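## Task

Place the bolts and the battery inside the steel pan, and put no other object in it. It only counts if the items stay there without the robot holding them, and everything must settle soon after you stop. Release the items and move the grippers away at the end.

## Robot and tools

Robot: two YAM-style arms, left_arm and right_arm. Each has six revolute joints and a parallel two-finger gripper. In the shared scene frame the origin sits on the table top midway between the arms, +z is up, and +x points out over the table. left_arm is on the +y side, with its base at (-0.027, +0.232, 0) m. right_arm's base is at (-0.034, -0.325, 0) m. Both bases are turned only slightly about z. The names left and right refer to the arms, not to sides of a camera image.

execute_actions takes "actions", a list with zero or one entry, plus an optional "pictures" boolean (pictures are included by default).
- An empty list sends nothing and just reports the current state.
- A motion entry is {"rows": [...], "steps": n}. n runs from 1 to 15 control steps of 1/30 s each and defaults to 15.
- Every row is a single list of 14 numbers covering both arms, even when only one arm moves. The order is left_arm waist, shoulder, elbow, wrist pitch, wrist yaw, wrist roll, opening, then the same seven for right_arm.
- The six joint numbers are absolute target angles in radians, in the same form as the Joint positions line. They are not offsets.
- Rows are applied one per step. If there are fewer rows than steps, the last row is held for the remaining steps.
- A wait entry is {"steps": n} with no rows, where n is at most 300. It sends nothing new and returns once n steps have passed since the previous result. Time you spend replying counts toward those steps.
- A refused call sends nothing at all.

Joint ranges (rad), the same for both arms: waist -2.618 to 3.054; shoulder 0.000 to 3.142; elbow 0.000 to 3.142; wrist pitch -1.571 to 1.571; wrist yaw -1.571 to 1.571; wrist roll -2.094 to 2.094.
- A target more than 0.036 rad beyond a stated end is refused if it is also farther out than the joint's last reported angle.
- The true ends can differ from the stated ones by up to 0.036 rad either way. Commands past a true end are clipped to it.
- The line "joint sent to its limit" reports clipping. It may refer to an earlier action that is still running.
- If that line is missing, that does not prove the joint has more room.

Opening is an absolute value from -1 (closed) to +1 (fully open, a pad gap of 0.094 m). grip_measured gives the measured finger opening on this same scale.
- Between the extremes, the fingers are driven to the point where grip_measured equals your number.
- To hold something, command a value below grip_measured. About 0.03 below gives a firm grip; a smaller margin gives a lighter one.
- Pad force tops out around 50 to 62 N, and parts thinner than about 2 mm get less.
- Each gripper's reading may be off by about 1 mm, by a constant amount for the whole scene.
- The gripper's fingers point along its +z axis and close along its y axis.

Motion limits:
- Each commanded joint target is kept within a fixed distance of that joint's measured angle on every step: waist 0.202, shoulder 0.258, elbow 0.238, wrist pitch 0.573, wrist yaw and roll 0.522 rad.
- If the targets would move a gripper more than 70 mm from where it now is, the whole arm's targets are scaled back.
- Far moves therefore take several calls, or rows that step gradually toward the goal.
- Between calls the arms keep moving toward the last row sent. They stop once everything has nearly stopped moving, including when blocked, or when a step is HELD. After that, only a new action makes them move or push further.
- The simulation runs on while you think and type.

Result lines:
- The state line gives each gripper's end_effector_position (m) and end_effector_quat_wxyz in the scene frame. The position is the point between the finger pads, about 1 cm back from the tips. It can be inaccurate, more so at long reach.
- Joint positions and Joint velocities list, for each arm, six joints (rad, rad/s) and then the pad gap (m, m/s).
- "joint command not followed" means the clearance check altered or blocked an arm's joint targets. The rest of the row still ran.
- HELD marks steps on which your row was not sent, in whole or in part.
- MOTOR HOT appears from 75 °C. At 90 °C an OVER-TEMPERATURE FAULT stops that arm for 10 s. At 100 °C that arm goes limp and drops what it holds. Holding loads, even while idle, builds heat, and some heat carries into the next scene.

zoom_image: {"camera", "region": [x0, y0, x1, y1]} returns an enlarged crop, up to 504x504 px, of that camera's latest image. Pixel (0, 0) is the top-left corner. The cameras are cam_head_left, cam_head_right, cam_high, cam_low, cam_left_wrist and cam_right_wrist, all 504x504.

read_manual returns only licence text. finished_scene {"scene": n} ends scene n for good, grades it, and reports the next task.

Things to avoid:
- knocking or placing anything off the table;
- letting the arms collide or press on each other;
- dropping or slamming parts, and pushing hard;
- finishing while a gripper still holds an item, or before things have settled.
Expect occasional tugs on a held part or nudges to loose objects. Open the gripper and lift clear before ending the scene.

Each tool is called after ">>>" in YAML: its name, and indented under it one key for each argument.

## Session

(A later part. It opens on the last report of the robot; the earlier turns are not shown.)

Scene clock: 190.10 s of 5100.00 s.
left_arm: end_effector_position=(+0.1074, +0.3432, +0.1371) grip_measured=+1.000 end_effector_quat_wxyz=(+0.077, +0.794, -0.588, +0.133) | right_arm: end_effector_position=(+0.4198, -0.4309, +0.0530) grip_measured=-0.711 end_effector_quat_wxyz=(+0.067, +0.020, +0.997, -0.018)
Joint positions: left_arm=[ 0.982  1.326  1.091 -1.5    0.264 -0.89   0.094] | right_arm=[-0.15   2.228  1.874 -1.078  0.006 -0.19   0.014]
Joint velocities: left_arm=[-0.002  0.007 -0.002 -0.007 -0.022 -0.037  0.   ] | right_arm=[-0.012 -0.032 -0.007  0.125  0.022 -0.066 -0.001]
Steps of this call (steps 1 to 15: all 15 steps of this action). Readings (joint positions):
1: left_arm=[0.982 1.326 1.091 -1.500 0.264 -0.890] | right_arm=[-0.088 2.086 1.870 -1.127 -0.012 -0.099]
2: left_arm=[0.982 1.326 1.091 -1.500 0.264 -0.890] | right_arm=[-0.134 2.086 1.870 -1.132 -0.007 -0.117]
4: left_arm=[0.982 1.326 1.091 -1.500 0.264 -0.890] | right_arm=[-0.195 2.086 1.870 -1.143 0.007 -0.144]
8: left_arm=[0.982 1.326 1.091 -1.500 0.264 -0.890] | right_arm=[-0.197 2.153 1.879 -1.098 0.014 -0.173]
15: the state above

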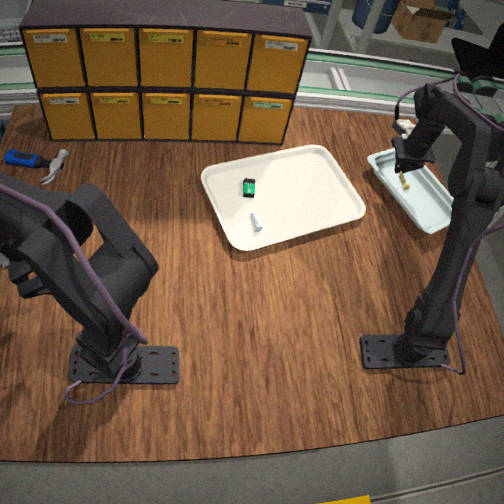

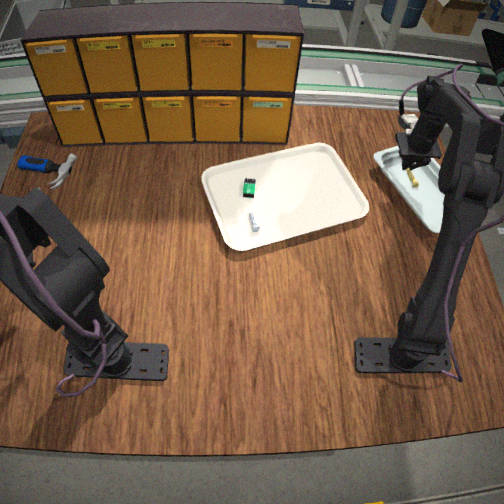

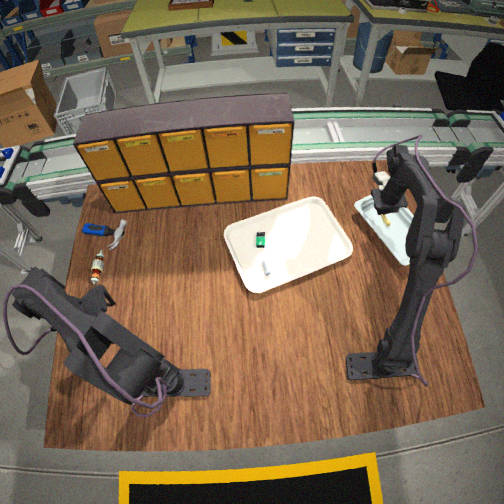

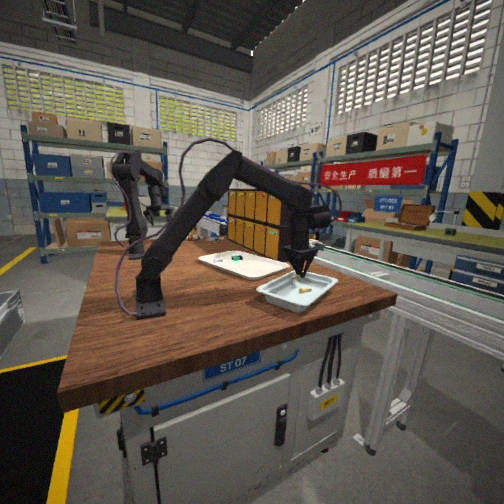

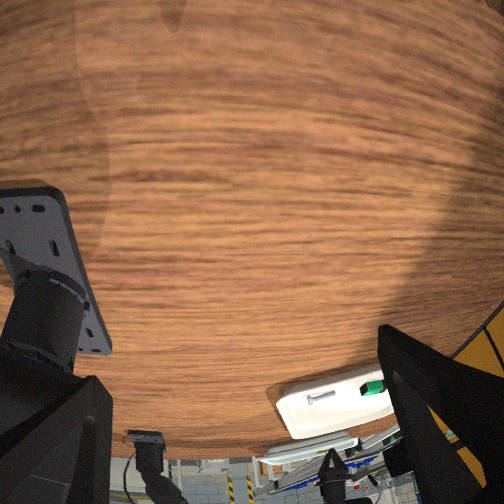

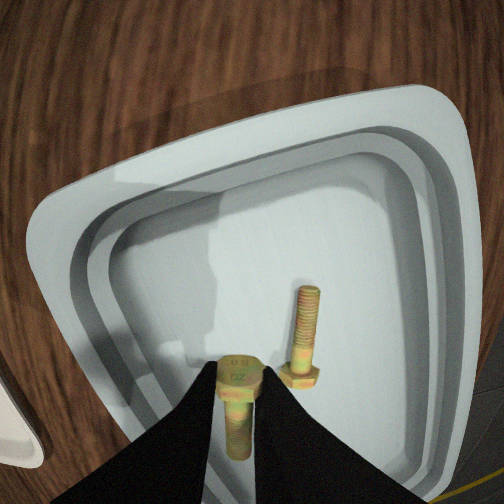

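>>> execute_actions:
  actions:
    - {"rows":[[0.982,1.326,1.091,-1.5,0.264,-0.89,1,-0.18,2.2,1.881,-1.06,0,-0.3,-0.76],[0.982,1.326,1.091,-1.5,0.264,-0.89,1,-0.18,2.2,1.881,-1.06,0,-0.3,-0.76],[0.982,1.326,1.091,-1.5,0.264,-0.89,1,-0.18,2.25,1.881,-1.02,0,-0.3,-0.76],[0.982,1.326,1.091,-1.5,0.264,-0.89,1,-0.18,2.25,1.881,-1.02,0,-0.3,-0.76],[0.982,1.326,1.091,-1.5,0.264,-0.89,1,-0.18,2.25,1.881,-1.02,0,-0.3,-0.76],[0.982,1.326,1.091,-1.5,0.264,-0.89,1,-0.18,2.25,1.881,-1.02,0,-0.3,-0.76],[0.982,1.326,1.091,-1.5,0.264,-0.89,1,-0.18,2.25,1.881,-1.02,0,-0.3,-0.76],[0.982,1.326,1.091,-1.5,0.264,-0.89,1,-0.18,2.25,1.881,-1.02,0,-0.3,-0.76],[0.982,1.326,1.091,-1.5,0.264,-0.89,1,-0.18,2.25,1.881,-1.02,0,-0.3,-0.76],[0.982,1.326,1.091,-1.5,0.264,-0.89,1,-0.18,2.25,1.881,-1.02,0,-0.3,-0.45]],"steps":15}

Scene clock: 201.90 s of 5100.00 s.
left_arm: end_effector_position=(+0.1074, +0.3432, +0.1371) grip_measured=+1.000 end_effector_quat_wxyz=(+0.077, +0.794, -0.588, +0.133) | right_arm: end_effector_position=(+0.4266, -0.4448, +0.0437) grip_measured=-0.453 end_effector_quat_wxyz=(+0.077, -0.017, +0.997, -0.024)
Joint positions: left_arm=[ 0.982  1.326  1.091 -1.5    0.264 -0.89   0.094] | right_arm=[-0.176  2.252  1.874 -1.031  0.006 -0.291  0.026]
Joint velocities: left_arm=[-0.002  0.012  0.002  0.11   0.022  0.022  0.   ] | right_arm=[-0.002 -0.017 -0.017 -0.051  0.022 -0.066  0.001]
Steps of this call (steps 1 to 15: the robot went on to your last target; steps 16 to 90: nothing new was sent; then 8.30 s passed at rest; steps 91 to 105: all 15 steps of this action). Readings (joint positions):
91: left_arm=[0.982 1.326 1.091 -1.500 0.264 -0.890] | right_arm=[-0.152 2.224 1.874 -1.070 0.006 -0.209]
92: left_arm=[0.982 1.326 1.091 -1.500 0.264 -0.890] | right_arm=[-0.154 2.224 1.874 -1.070 0.006 -0.226]
94: left_arm=[0.982 1.326 1.091 -1.500 0.264 -0.890] | right_arm=[-0.162 2.229 1.874 -1.059 0.006 -0.250]
98: left_arm=[0.982 1.326 1.091 -1.500 0.264 -0.890] | right_arm=[-0.174 2.246 1.874 -1.040 0.006 -0.276]
105: the state above

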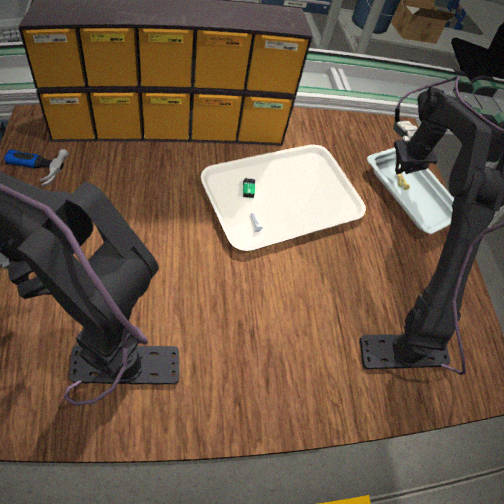

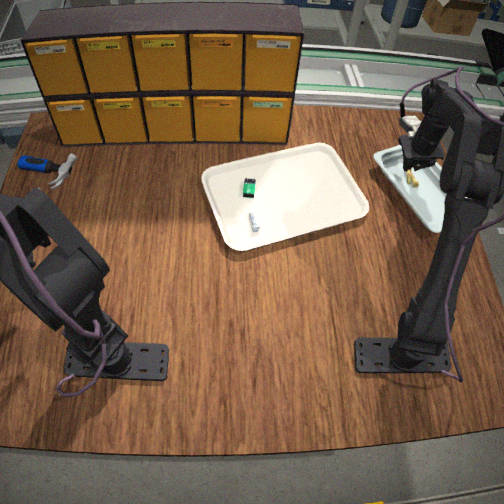

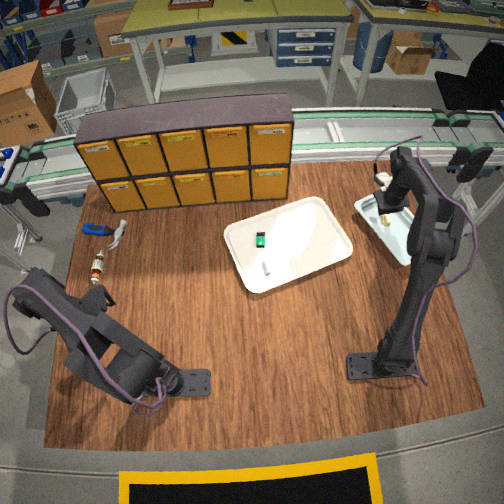

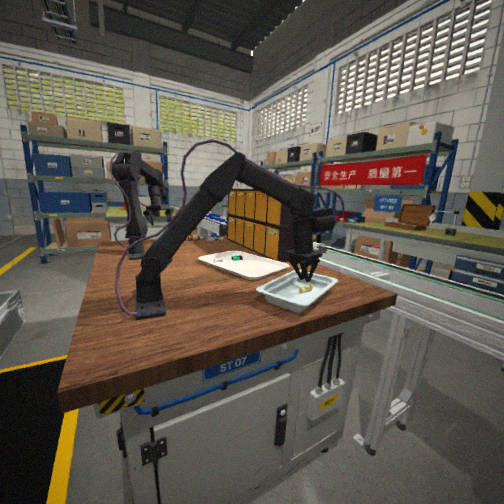

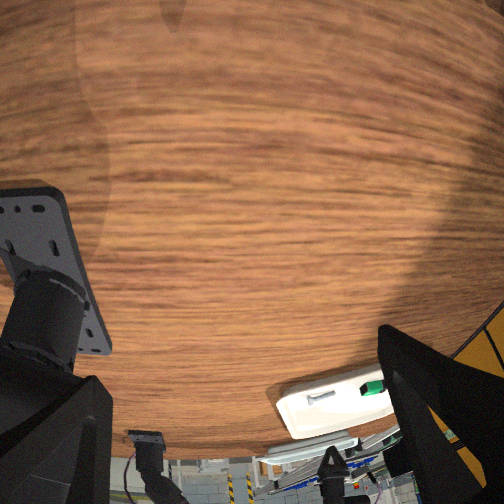

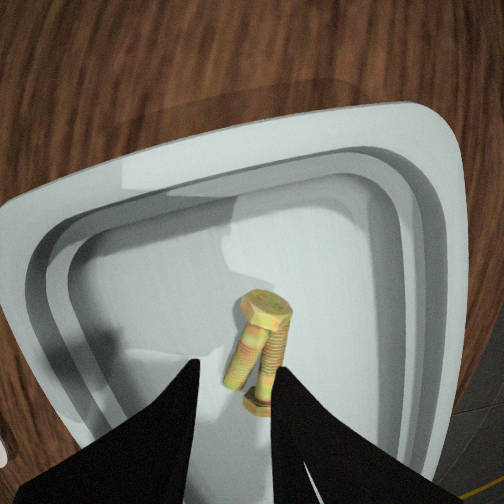

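>>> execute_actions:
  actions:
    - {"rows":[[0.982,1.326,1.091,-1.5,0.264,-0.89,1,-0.18,2.08,1.881,-1.18,0,-0.3,-0.3],[0.982,1.326,1.091,-1.5,0.264,-0.89,1,-0.18,2.08,1.881,-1.18,0,-0.3,-0.3],[0.982,1.326,1.091,-1.5,0.264,-0.89,1,-0.18,2.08,1.881,-1.18,0,-0.3,-0.3],[0.982,1.326,1.091,-1.5,0.264,-0.89,1,-0.18,2.08,1.881,-1.18,0,-0.3,-0.3],[0.982,1.326,1.091,-1.5,0.264,-0.89,1,-0.1,2.05,1.85,-1.16,0,-0.1,-0.3],[0.982,1.326,1.091,-1.5,0.264,-0.89,1,0.777,2.03,1.76,-1.1,0,0.5,-0.3]],"steps":15}
  pictures: false

>>> execute_actions:
  actions:
    - {"rows":[[0.982,1.326,1.091,-1.5,0.264,-0.89,1,0.777,2.03,1.75,-1.08,0,0.5,-0.3],[0.982,1.326,1.091,-1.5,0.264,-0.89,1,0.777,2.03,1.75,-1.08,0,0.5,-0.3],[0.982,1.326,1.091,-1.5,0.264,-0.89,1,0.777,2.03,1.75,-1.08,0,0.5,-0.3],[0.982,1.326,1.091,-1.5,0.264,-0.89,1,0.777,2.03,1.75,-1.08,0,0.5,-0.3],[0.982,1.326,1.091,-1.5,0.264,-0.89,1,0.777,2.03,1.75,-1.08,0,0.5,-0.3],[0.982,1.326,1.091,-1.5,0.264,-0.89,1,0.777,2.03,1.75,-1.08,0,0.5,-0.3],[0.982,1.326,1.091,-1.5,0.264,-0.89,1,0.777,2.105,1.73,-1.0,0,0.5,-0.3]],"steps":15}
  pictures: false

>>> execute_actions:
  actions:
    - {"steps":8}

Scene clock: 215.37 s of 5100.00 s.
left_arm: end_effector_position=(+0.1074, +0.3432, +0.1371) grip_measured=+1.000 end_effector_quat_wxyz=(+0.077, +0.794, -0.588, +0.133) | right_arm: end_effector_position=(+0.4030, -0.2426, +0.1092) grip_measured=-0.303 end_effector_quat_wxyz=(+0.109, +0.068, +0.991, +0.022)
Joint positions: left_arm=[ 0.982  1.326  1.091 -1.5    0.264 -0.89   0.094] | right_arm=[ 0.268  2.032  1.778 -1.094  0.014  0.324  0.033]
Joint velocities: left_arm=[ 0.022 -0.012  0.002  0.037 -0.022 -0.007  0.   ] | right_arm=[ 1.57   0.076 -0.12  -0.022 -0.022  0.872  0.   ]
Steps of this call (steps 1 to 15: the robot went on to your last target; steps 16 to 90: nothing new was sent; then 9.97 s passed at rest; steps 91 to 105: all 15 steps of this action). Readings (joint positions):
91: left_arm=[0.982 1.326 1.091 -1.500 0.264 -0.890] | right_arm=[-0.176 2.242 1.872 -1.036 0.006 -0.294]
92: left_arm=[0.982 1.326 1.091 -1.500 0.264 -0.890] | right_arm=[-0.176 2.223 1.865 -1.061 0.006 -0.294]
94: left_arm=[0.982 1.326 1.091 -1.500 0.264 -0.890] | right_arm=[-0.176 2.168 1.862 -1.110 0.006 -0.294]
98: left_arm=[0.982 1.326 1.091 -1.500 0.264 -0.890] | right_arm=[-0.095 2.045 1.824 -1.108 0.017 -0.049]
105: the state above

Scene clock: 215.87 s of 5100.00 s.
left_arm: end_effector_position=(+0.1074, +0.3432, +0.1371) grip_measured=+1.000 end_effector_quat_wxyz=(+0.077, +0.794, -0.588, +0.133) | right_arm: end_effector_position=(+0.2965, -0.0216, +0.0624) grip_measured=-0.303 end_effector_quat_wxyz=(+0.065, -0.125, +0.989, +0.054)
Joint positions: left_arm=[ 0.982  1.326  1.091 -1.5    0.264 -0.89   0.094] | right_arm=[ 0.814  2.117  1.729 -1.014 -0.014  0.484  0.033]
Joint velocities: left_arm=[ 0.007  0.012  0.002  0.051 -0.007  0.037  0.   ] | right_arm=[-0.286  0.061 -0.071 -0.037 -0.037  0.051 -0.001]
Steps of this call (steps 1 to 15: all 15 steps of this action). Readings (joint positions):
1: left_arm=[0.982 1.326 1.091 -1.500 0.264 -0.890] | right_arm=[0.325 2.034 1.773 -1.091 0.012 0.351]
2: left_arm=[0.982 1.326 1.091 -1.500 0.264 -0.890] | right_arm=[0.381 2.035 1.769 -1.087 0.012 0.374]
4: left_arm=[0.982 1.326 1.091 -1.500 0.264 -0.890] | right_arm=[0.495 2.037 1.763 -1.082 0.010 0.409]
8: left_arm=[0.982 1.326 1.091 -1.500 0.264 -0.890] | right_arm=[0.719 2.049 1.761 -1.054 0.006 0.453]
15: the state above

Scene clock: 216.13 s of 5100.00 s.
left_arm: end_effector_position=(+0.1074, +0.3432, +0.1371) grip_measured=+1.000 end_effector_quat_wxyz=(+0.077, +0.794, -0.588, +0.133) | right_arm: end_effector_position=(+0.3097, -0.0352, +0.0616) grip_measured=-0.303 end_effector_quat_wxyz=(+0.069, -0.101, +0.991, +0.052)
Joint positions: left_arm=[ 0.982  1.326  1.091 -1.5    0.264 -0.89   0.094] | right_arm=[ 0.774  2.118  1.728 -1.008 -0.008  0.493  0.033]
Joint velocities: left_arm=[-0.012 -0.002 -0.012 -0.066 -0.007 -0.022  0.   ] | right_arm=[-0.012  0.002 -0.002  0.037 -0.095 -0.007 -0.   ]
Steps of this call (steps 1 to 8: the robot went on to your last target). Readings (joint positions):
1: left_arm=[0.982 1.326 1.091 -1.500 0.264 -0.890] | right_arm=[0.804 2.118 1.728 -1.014 -0.014 0.486]
2: left_arm=[0.982 1.326 1.091 -1.500 0.264 -0.890] | right_arm=[0.794 2.118 1.728 -1.014 -0.013 0.488]
4: left_arm=[0.982 1.326 1.091 -1.500 0.264 -0.890] | right_arm=[0.779 2.118 1.728 -1.010 -0.010 0.490]
8: the state above

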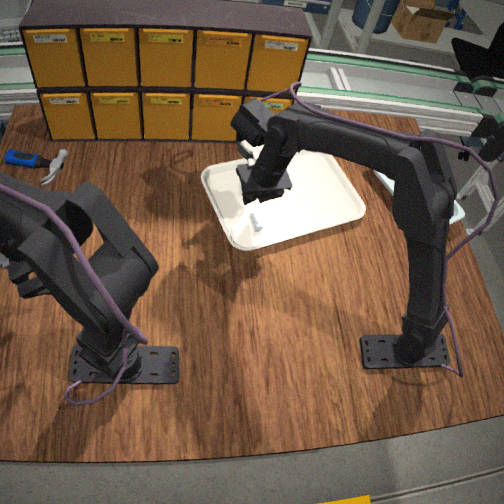

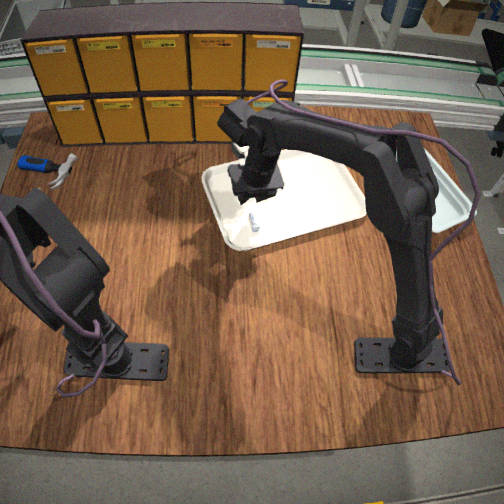

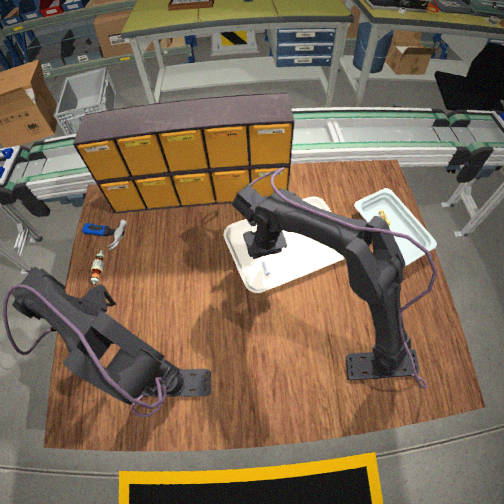

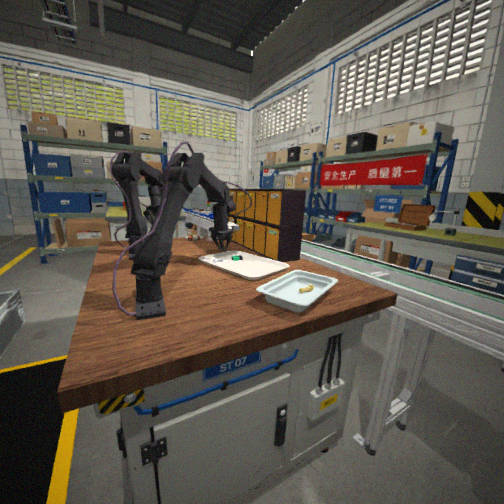

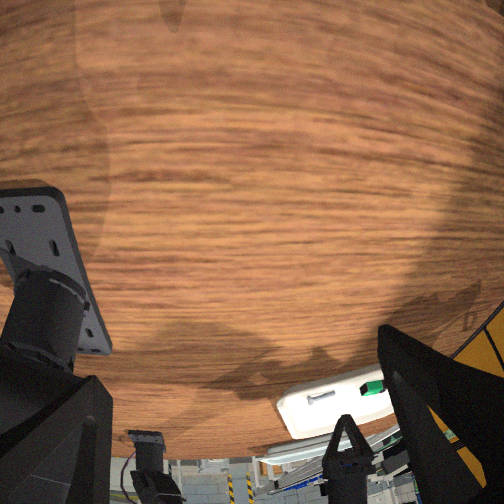

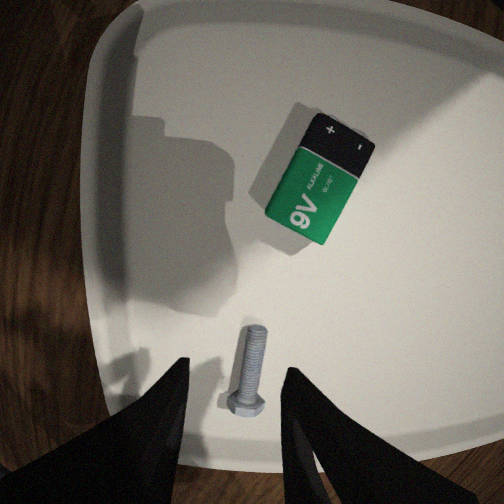

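>>> execute_actions:
  actions:
    - {"rows":[[0.982,1.326,1.091,-1.5,0.264,-0.89,1,0.768,2.105,1.66,-0.93,0,0.61,-0.3],[0.982,1.326,1.091,-1.5,0.264,-0.89,1,0.768,2.105,1.66,-0.93,0,0.61,-0.3],[0.982,1.326,1.091,-1.5,0.264,-0.89,1,0.768,2.105,1.66,-0.93,0,0.61,-0.3],[0.982,1.326,1.091,-1.5,0.264,-0.89,1,0.768,2.105,1.6,-0.87,0,0.61,-0.3],[0.982,1.326,1.091,-1.5,0.264,-0.89,1,0.768,2.105,1.6,-0.87,0,0.61,-0.3],[0.982,1.326,1.091,-1.5,0.264,-0.89,1,0.768,2.125,1.552,-0.81,0,0.61,-0.3]],"steps":15}

Scene clock: 229.23 s of 5100.00 s.
left_arm: end_effector_position=(+0.1074, +0.3432, +0.1371) grip_measured=+1.000 end_effector_quat_wxyz=(+0.077, +0.794, -0.588, +0.133) | right_arm: end_effector_position=(+0.3014, -0.0422, +0.0163) grip_measured=-0.303 end_effector_quat_wxyz=(+0.063, -0.047, +0.995, +0.053)
Joint positions: left_arm=[ 0.982  1.326  1.091 -1.5    0.264 -0.89   0.094] | right_arm=[ 0.774  2.126  1.556 -0.836 -0.007  0.6    0.033]
Joint velocities: left_arm=[ 0.007  0.012  0.002 -0.066  0.022 -0.022  0.   ] | right_arm=[-0.007  0.012  0.012  0.139 -0.007  0.139 -0.001]
Steps of this call (steps 1 to 30: the robot went on to your last target; steps 31 to 90: nothing new was sent; then 9.60 s passed at rest; steps 91 to 105: all 15 steps of this action). Readings (joint positions):
91: left_arm=[0.982 1.326 1.091 -1.500 0.264 -0.890] | right_arm=[0.774 2.116 1.718 -0.996 -0.008 0.510]
92: left_arm=[0.982 1.326 1.091 -1.500 0.264 -0.890] | right_arm=[0.774 2.113 1.703 -0.979 -0.008 0.529]
94: left_arm=[0.982 1.326 1.091 -1.500 0.264 -0.890] | right_arm=[0.774 2.113 1.669 -0.952 -0.008 0.556]
98: left_arm=[0.982 1.326 1.091 -1.500 0.264 -0.890] | right_arm=[0.774 2.117 1.576 -0.881 -0.008 0.585]
105: the state above

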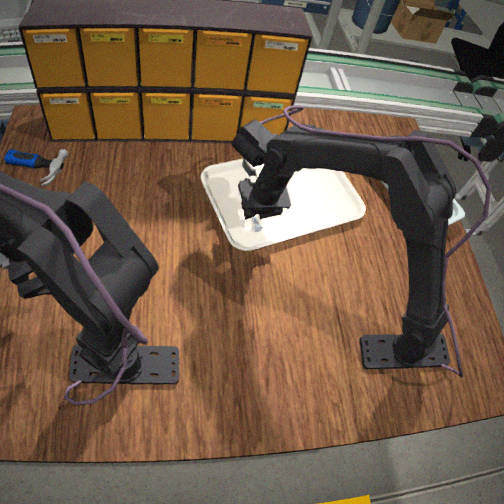

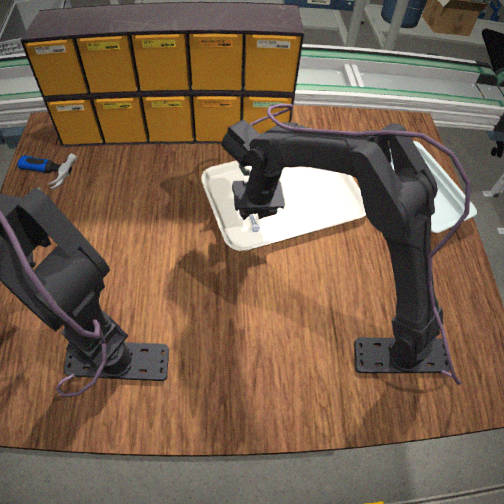

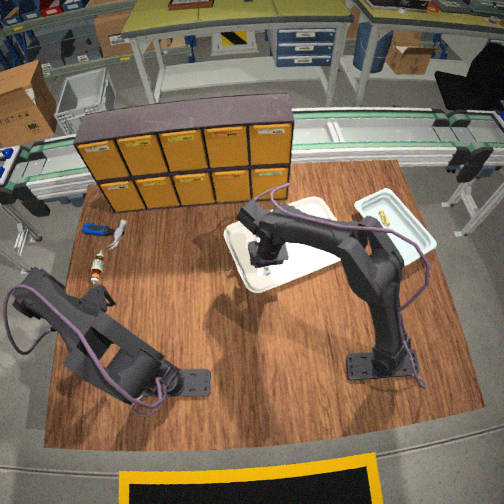

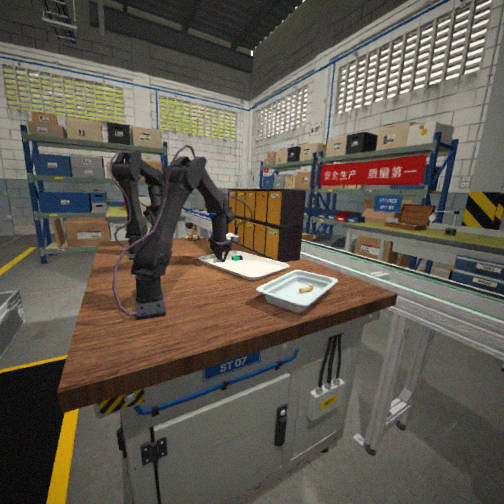

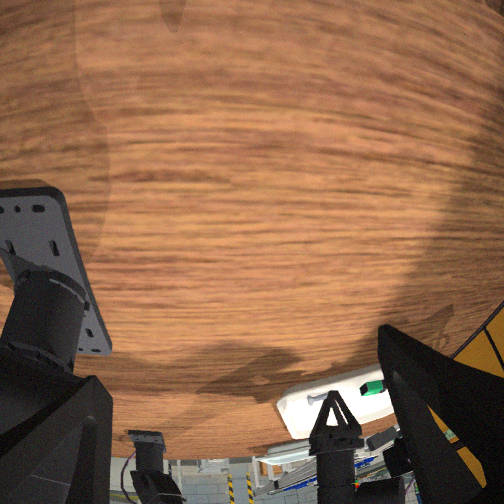

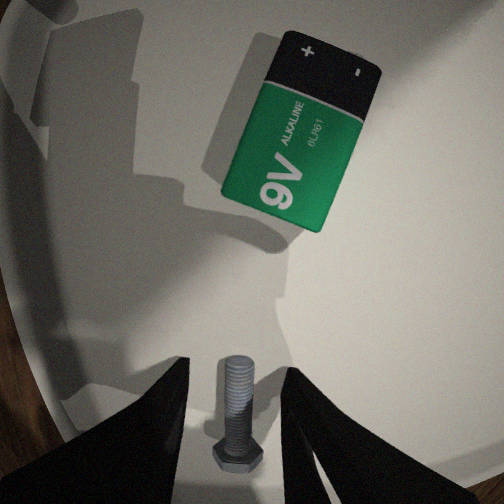

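>>> execute_actions:
  actions:
    - {"rows":[[0.982,1.326,1.091,-1.5,0.264,-0.89,1,0.768,2.135,1.552,-0.81,0,0.61,-0.3],[0.982,1.326,1.091,-1.5,0.264,-0.89,1,0.768,2.135,1.552,-0.81,0,0.61,-0.3],[0.982,1.326,1.091,-1.5,0.264,-0.89,1,0.768,2.135,1.552,-0.81,0,0.61,-0.3],[0.982,1.326,1.091,-1.5,0.264,-0.89,1,0.768,2.135,1.552,-0.81,0,0.61,-0.3],[0.982,1.326,1.091,-1.5,0.264,-0.89,1,0.768,2.135,1.552,-0.81,0,0.61,-0.93]],"steps":15}

Scene clock: 234.97 s of 5100.00 s.
left_arm: end_effector_position=(+0.1074, +0.3432, +0.1371) grip_measured=+1.000 end_effector_quat_wxyz=(+0.077, +0.794, -0.588, +0.133) | right_arm: end_effector_position=(+0.3048, -0.0395, +0.0170) grip_measured=-0.895 end_effector_quat_wxyz=(+0.071, -0.045, +0.995, +0.058)
Joint positions: left_arm=[ 0.982  1.326  1.091 -1.5    0.264 -0.89   0.094] | right_arm=[ 0.774  2.126  1.556 -0.819 -0.007  0.604  0.005]
Joint velocities: left_arm=[ 0.007 -0.007 -0.017 -0.007 -0.007 -0.037  0.   ] | right_arm=[-0.007 -0.007  0.017 -0.022 -0.007 -0.037 -0.001]
Steps of this call (steps 1 to 30: the robot went on to your last target; steps 31 to 90: nothing new was sent; then 2.23 s passed at rest; steps 91 to 105: all 15 steps of this action). Readings (joint positions):
91: left_arm=[0.982 1.326 1.091 -1.500 0.264 -0.890] | right_arm=[0.774 2.126 1.556 -0.819 -0.007 0.604]
92: left_arm=[0.982 1.326 1.091 -1.500 0.264 -0.890] | right_arm=[0.774 2.126 1.556 -0.819 -0.007 0.604]
94: left_arm=[0.982 1.326 1.091 -1.500 0.264 -0.890] | right_arm=[0.774 2.126 1.556 -0.819 -0.007 0.604]
98: left_arm=[0.982 1.326 1.091 -1.500 0.264 -0.890] | right_arm=[0.774 2.126 1.556 -0.819 -0.007 0.604]
105: the state above

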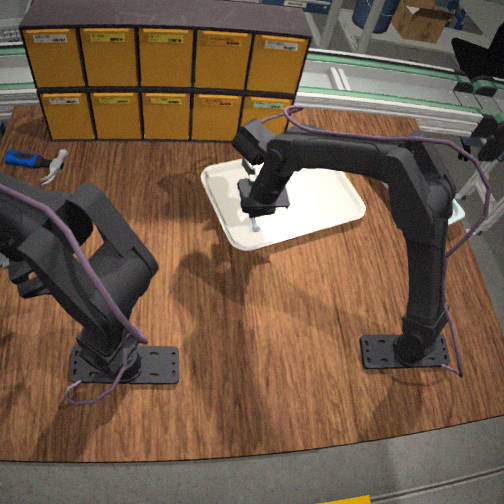

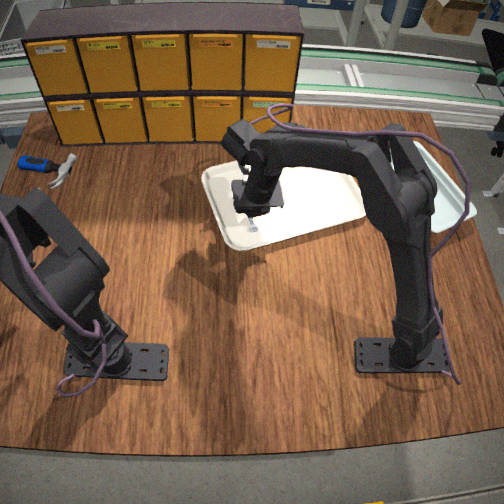

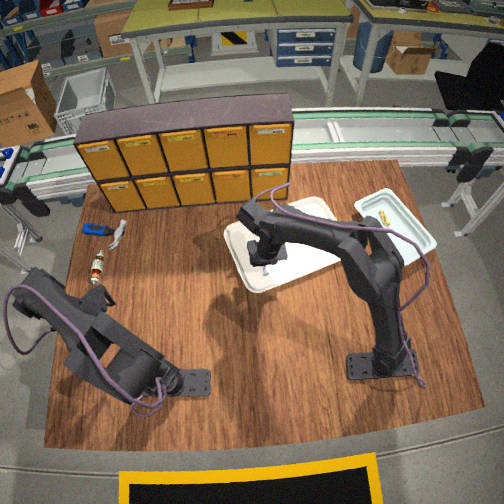

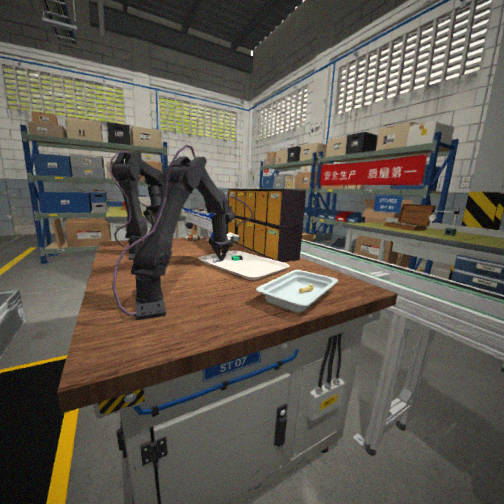

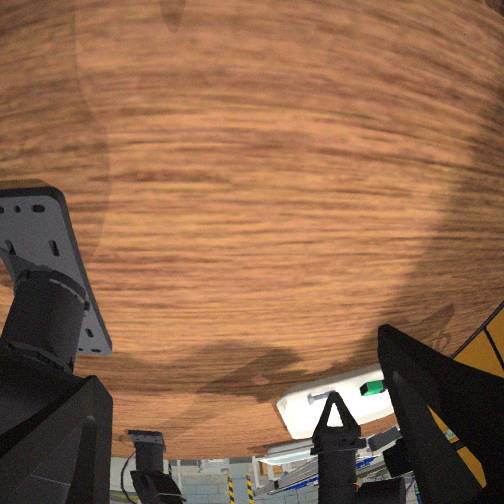

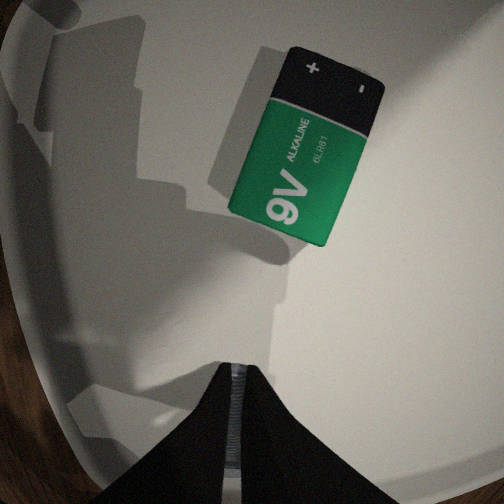

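>>> execute_actions:
  actions:
    - {"rows":[[0.982,1.326,1.091,-1.5,0.264,-0.89,1,0.768,2.126,1.552,-0.81,0,0.61,-0.6],[0.982,1.326,1.091,-1.5,0.264,-0.89,1,0.768,2.126,1.552,-0.81,0,0.61,-0.6],[0.982,1.326,1.091,-1.5,0.264,-0.89,1,0.768,2.15,1.552,-0.80,0,0.61,-0.6],[0.982,1.326,1.091,-1.5,0.264,-0.89,1,0.768,2.15,1.552,-0.80,0,0.61,-0.6],[0.982,1.326,1.091,-1.5,0.264,-0.89,1,0.768,2.15,1.552,-0.80,0,0.61,-0.6],[0.982,1.326,1.091,-1.5,0.264,-0.89,1,0.768,2.15,1.552,-0.80,0,0.61,-0.6],[0.982,1.326,1.091,-1.5,0.264,-0.89,1,0.768,2.15,1.552,-0.80,0,0.61,-0.6],[0.982,1.326,1.091,-1.5,0.264,-0.89,1,0.768,2.15,1.552,-0.80,0,0.61,-0.6],[0.982,1.326,1.091,-1.5,0.264,-0.89,1,0.768,2.15,1.552,-0.80,0,0.61,-0.6],[0.982,1.326,1.091,-1.5,0.264,-0.89,1,0.768,2.15,1.552,-0.80,0,0.61,-0.94]],"steps":15}

Scene clock: 244.00 s of 5100.00 s.
left_arm: end_effector_position=(+0.1074, +0.3432, +0.1371) grip_measured=+1.000 end_effector_quat_wxyz=(+0.077, +0.794, -0.588, +0.133) | right_arm: end_effector_position=(+0.3064, -0.0396, +0.0138) grip_measured=-0.890 end_effector_quat_wxyz=(+0.072, -0.044, +0.995, +0.056)
Joint positions: left_arm=[ 0.982  1.326  1.091 -1.5    0.264 -0.89   0.094] | right_arm=[ 0.773  2.134  1.556 -0.81  -0.002  0.605  0.005]
Joint velocities: left_arm=[-0.002 -0.002 -0.022 -0.007  0.022  0.037  0.   ] | right_arm=[ 0.012 -0.007 -0.012  0.037  0.037  0.007 -0.   ]
Steps of this call (steps 1 to 15: the robot went on to your last target; steps 16 to 90: nothing new was sent; then 5.53 s passed at rest; steps 91 to 105: all 15 steps of this action). Readings (joint positions):
91: left_arm=[0.982 1.326 1.091 -1.500 0.264 -0.890] | right_arm=[0.774 2.126 1.556 -0.818 -0.007 0.605]
92: left_arm=[0.982 1.326 1.091 -1.500 0.264 -0.890] | right_arm=[0.774 2.126 1.556 -0.818 -0.007 0.605]
94: left_arm=[0.982 1.326 1.091 -1.500 0.264 -0.890] | right_arm=[0.774 2.129 1.556 -0.815 -0.007 0.605]
98: left_arm=[0.982 1.326 1.091 -1.500 0.264 -0.890] | right_arm=[0.774 2.134 1.556 -0.811 -0.007 0.605]
105: the state above

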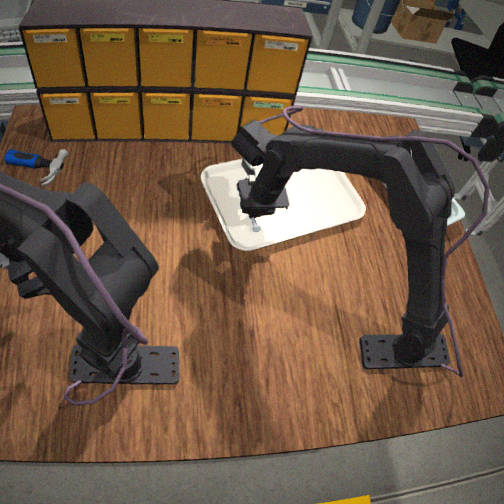

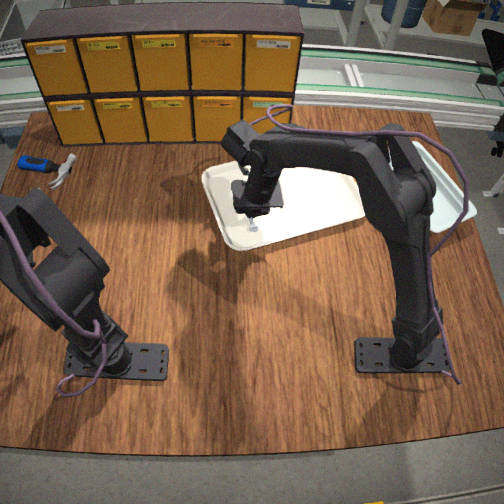

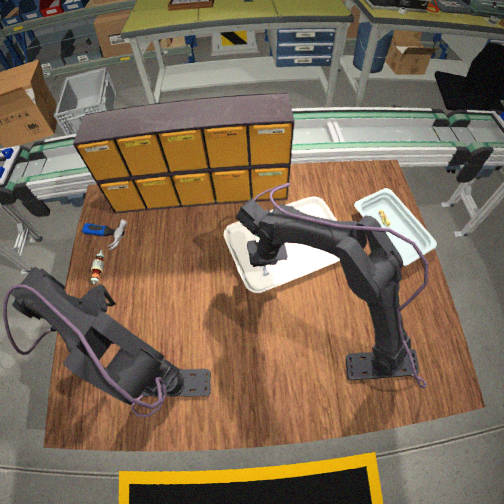

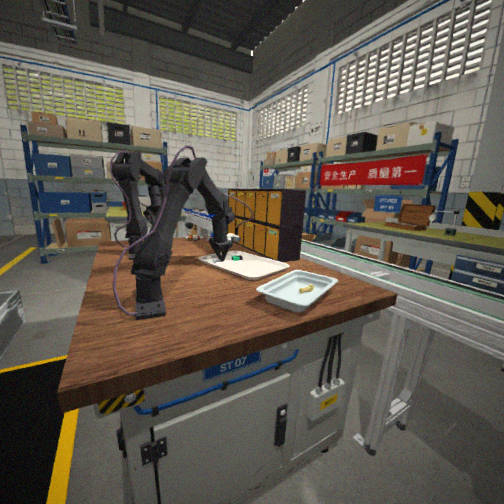

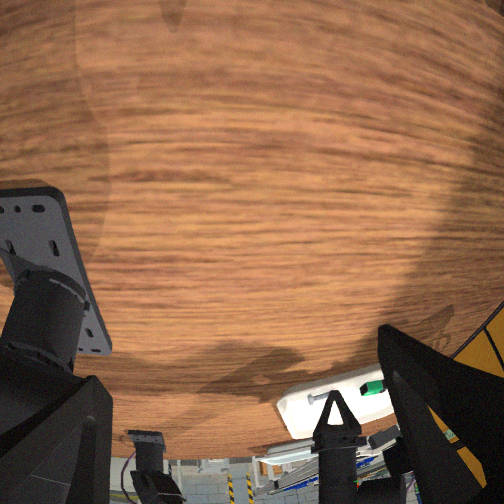

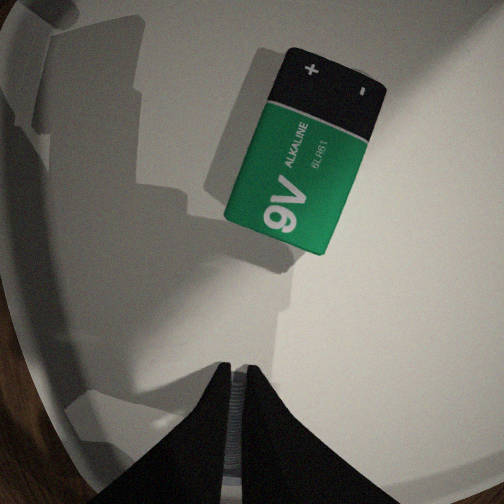

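>>> execute_actions:
  actions:
    - {"rows":[[0.982,1.326,1.091,-1.5,0.264,-0.89,1,0.768,2.05,1.6,-0.95,0,0.61,-0.93],[0.982,1.326,1.091,-1.5,0.264,-0.89,1,0.768,2.05,1.6,-0.95,0,0.61,-0.93],[0.982,1.326,1.091,-1.5,0.264,-0.89,1,0.768,2.03,1.7,-1.05,0,0.61,-0.93],[0.982,1.326,1.091,-1.5,0.264,-0.89,1,0.768,2.03,1.7,-1.05,0,0.61,-0.93],[0.982,1.326,1.091,-1.5,0.264,-0.89,1,0.768,2.03,1.75,-1.1,0,0.5,-0.93],[0.982,1.326,1.091,-1.5,0.264,-0.89,1,0.7,2.03,1.8,-1.15,0,0.4,-0.93],[0.982,1.326,1.091,-1.5,0.264,-0.89,1,-0.255,2.08,1.881,-1.18,0,-0.3,-0.93]],"steps":15}
  pictures: false

>>> execute_actions:
  actions:
    - {"rows":[[0.982,1.326,1.091,-1.5,0.264,-0.89,1,-0.255,2.08,1.881,-1.18,0,-0.3,-0.93],[0.982,1.326,1.091,-1.5,0.264,-0.89,1,-0.255,2.08,1.881,-1.18,0,-0.3,-0.93],[0.982,1.326,1.091,-1.5,0.264,-0.89,1,-0.255,2.08,1.881,-1.18,0,-0.3,-0.93],[0.982,1.326,1.091,-1.5,0.264,-0.89,1,-0.255,2.08,1.881,-1.18,0,-0.3,-0.93],[0.982,1.326,1.091,-1.5,0.264,-0.89,1,-0.255,2.08,1.881,-1.18,0,-0.3,-0.93],[0.982,1.326,1.091,-1.5,0.264,-0.89,1,-0.255,2.08,1.881,-1.18,0,-0.3,-0.93],[0.982,1.326,1.091,-1.5,0.264,-0.89,1,-0.255,2.08,1.881,-1.18,0,-0.3,-0.93],[0.982,1.326,1.091,-1.5,0.264,-0.89,1,-0.255,2.08,1.881,-1.18,0,-0.3,-0.93],[0.982,1.326,1.091,-1.5,0.264,-0.89,1,-0.255,2.08,1.881,-1.18,0,-0.3,-0.93],[0.982,1.326,1.091,-1.5,0.264,-0.89,1,-0.255,2.08,1.881,-1.18,0,-0.3,-0.93],[0.982,1.326,1.091,-1.5,0.264,-0.89,1,-0.255,2.2,1.881,-1.06,0,-0.3,-0.93]],"steps":15}
  pictures: false

>>> execute_actions:
  actions:
    - {"steps":10}

Scene clock: 264.13 s of 5100.00 s.
left_arm: end_effector_position=(+0.1074, +0.3432, +0.1371) grip_measured=+1.000 end_effector_quat_wxyz=(+0.077, +0.794, -0.588, +0.133) | right_arm: end_effector_position=(+0.4033, -0.1698, +0.1142) grip_measured=-0.890 end_effector_quat_wxyz=(+0.126, -0.180, +0.975, +0.026)
Joint positions: left_arm=[ 0.982  1.326  1.091 -1.5    0.264 -0.89   0.094] | right_arm=[ 0.412  2.079  1.86  -1.094 -0.015 -0.031  0.005]
Joint velocities: left_arm=[-0.002 -0.007  0.012  0.022 -0.022 -0.066  0.   ] | right_arm=[-1.482  0.027 -0.007 -0.286 -0.051 -1.179  0.   ]
Steps of this call (steps 1 to 15: the robot went on to your last target; steps 16 to 90: nothing new was sent; then 16.63 s passed at rest; steps 91 to 105: all 15 steps of this action). Readings (joint positions):
91: left_arm=[0.982 1.326 1.091 -1.500 0.264 -0.890] | right_arm=[0.773 2.130 1.559 -0.822 -0.002 0.605]
92: left_arm=[0.982 1.326 1.091 -1.500 0.264 -0.890] | right_arm=[0.773 2.122 1.561 -0.846 -0.002 0.605]
94: left_arm=[0.982 1.326 1.091 -1.500 0.264 -0.890] | right_arm=[0.773 2.105 1.607 -0.933 -0.002 0.605]
98: left_arm=[0.982 1.326 1.091 -1.500 0.264 -0.890] | right_arm=[0.733 2.080 1.773 -1.045 -0.014 0.431]
105: the state above

Scene clock: 264.63 s of 5100.00 s.
left_arm: end_effector_position=(+0.1074, +0.3432, +0.1371) grip_measured=+1.000 end_effector_quat_wxyz=(+0.077, +0.794, -0.588, +0.133) | right_arm: end_effector_position=(+0.4002, -0.5043, +0.0761) grip_measured=-0.889 end_effector_quat_wxyz=(+0.088, +0.057, +0.994, -0.038)
Joint positions: left_arm=[ 0.982  1.326  1.091 -1.5    0.264 -0.89   0.094] | right_arm=[-0.31   2.179  1.877 -1.078  0.014 -0.276  0.005]
Joint velocities: left_arm=[-0.002 -0.012  0.002  0.007  0.022 -0.022  0.   ] | right_arm=[-0.188  0.628 -0.002  0.154  0.095 -0.125  0.   ]
Steps of this call (steps 1 to 15: all 15 steps of this action). Readings (joint positions):
1: left_arm=[0.982 1.326 1.091 -1.500 0.264 -0.890] | right_arm=[0.358 2.080 1.860 -1.102 -0.014 -0.071]
2: left_arm=[0.982 1.326 1.091 -1.500 0.264 -0.890] | right_arm=[0.304 2.081 1.860 -1.108 -0.013 -0.105]
4: left_arm=[0.982 1.326 1.091 -1.500 0.264 -0.890] | right_arm=[0.194 2.083 1.860 -1.118 -0.011 -0.158]
8: left_arm=[0.982 1.326 1.091 -1.500 0.264 -0.890] | right_arm=[-0.028 2.085 1.860 -1.129 -0.009 -0.224]
15: the state above

Scene clock: 264.97 s of 5100.00 s.
left_arm: end_effector_position=(+0.1074, +0.3432, +0.1371) grip_measured=+1.000 end_effector_quat_wxyz=(+0.077, +0.794, -0.588, +0.133) | right_arm: end_effector_position=(+0.4101, -0.4764, +0.0560) grip_measured=-0.889 end_effector_quat_wxyz=(+0.072, +0.019, +0.997, -0.027)
Joint positions: left_arm=[ 0.982  1.326  1.091 -1.5    0.264 -0.89   0.094] | right_arm=[-0.249  2.224  1.877 -1.07   0.007 -0.292  0.005]
Joint velocities: left_arm=[-0.002  0.002  0.002 -0.051  0.037 -0.022  0.   ] | right_arm=[-0.007 -0.002 -0.007  0.022 -0.037 -0.051 -0.   ]
Steps of this call (steps 1 to 10: the robot went on to your last target). Readings (joint positions):
1: left_arm=[0.982 1.326 1.091 -1.500 0.264 -0.890] | right_arm=[-0.312 2.198 1.877 -1.076 0.016 -0.279]
2: left_arm=[0.982 1.326 1.091 -1.500 0.264 -0.890] | right_arm=[-0.307 2.213 1.877 -1.075 0.016 -0.282]
4: left_arm=[0.982 1.326 1.091 -1.500 0.264 -0.890] | right_arm=[-0.287 2.228 1.877 -1.075 0.016 -0.286]
8: left_arm=[0.982 1.326 1.091 -1.500 0.264 -0.890] | right_arm=[-0.253 2.224 1.877 -1.071 0.009 -0.291]
10: the state above

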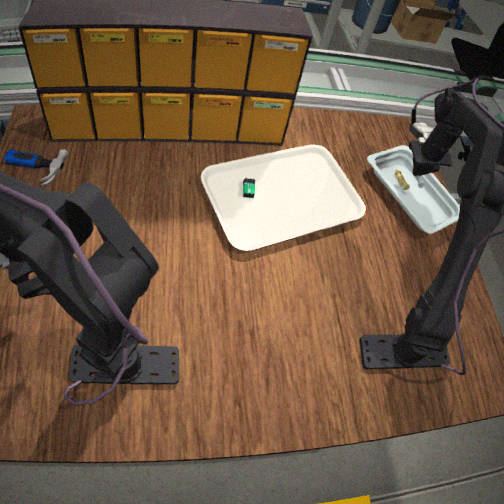

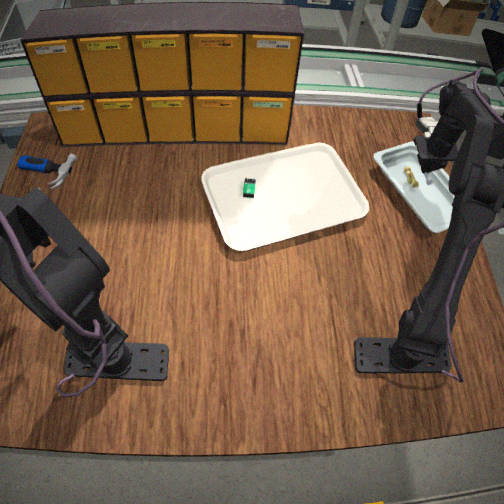

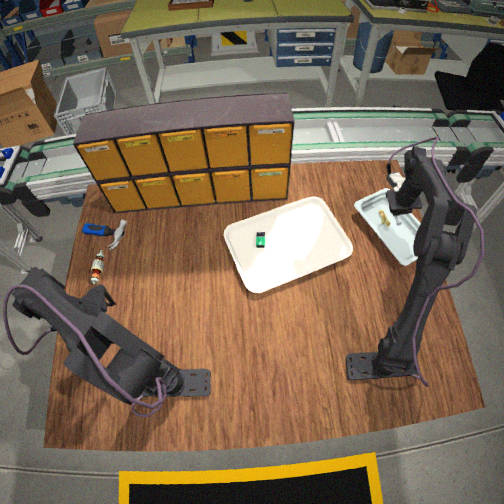

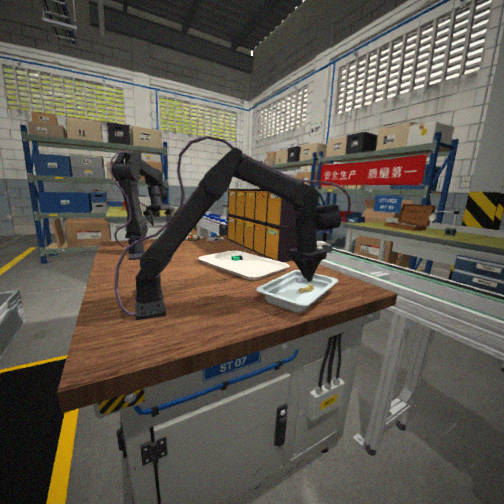

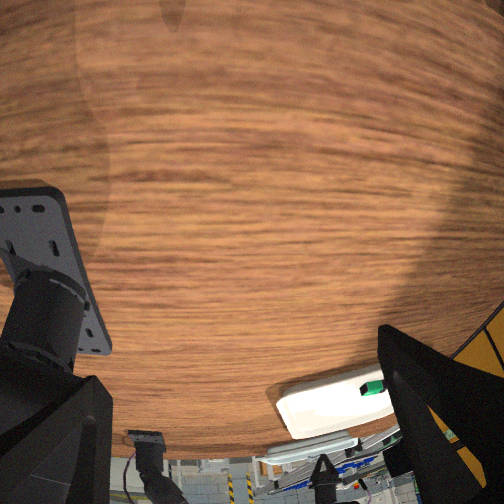

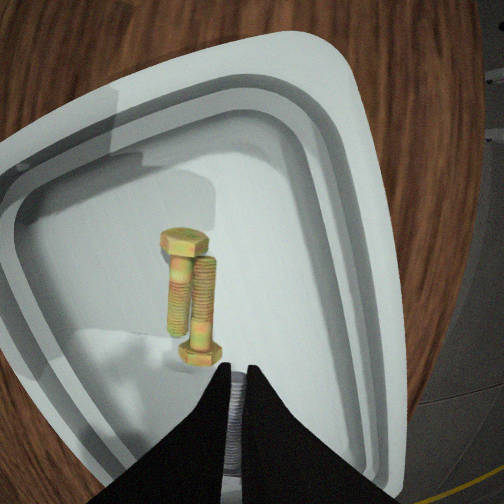

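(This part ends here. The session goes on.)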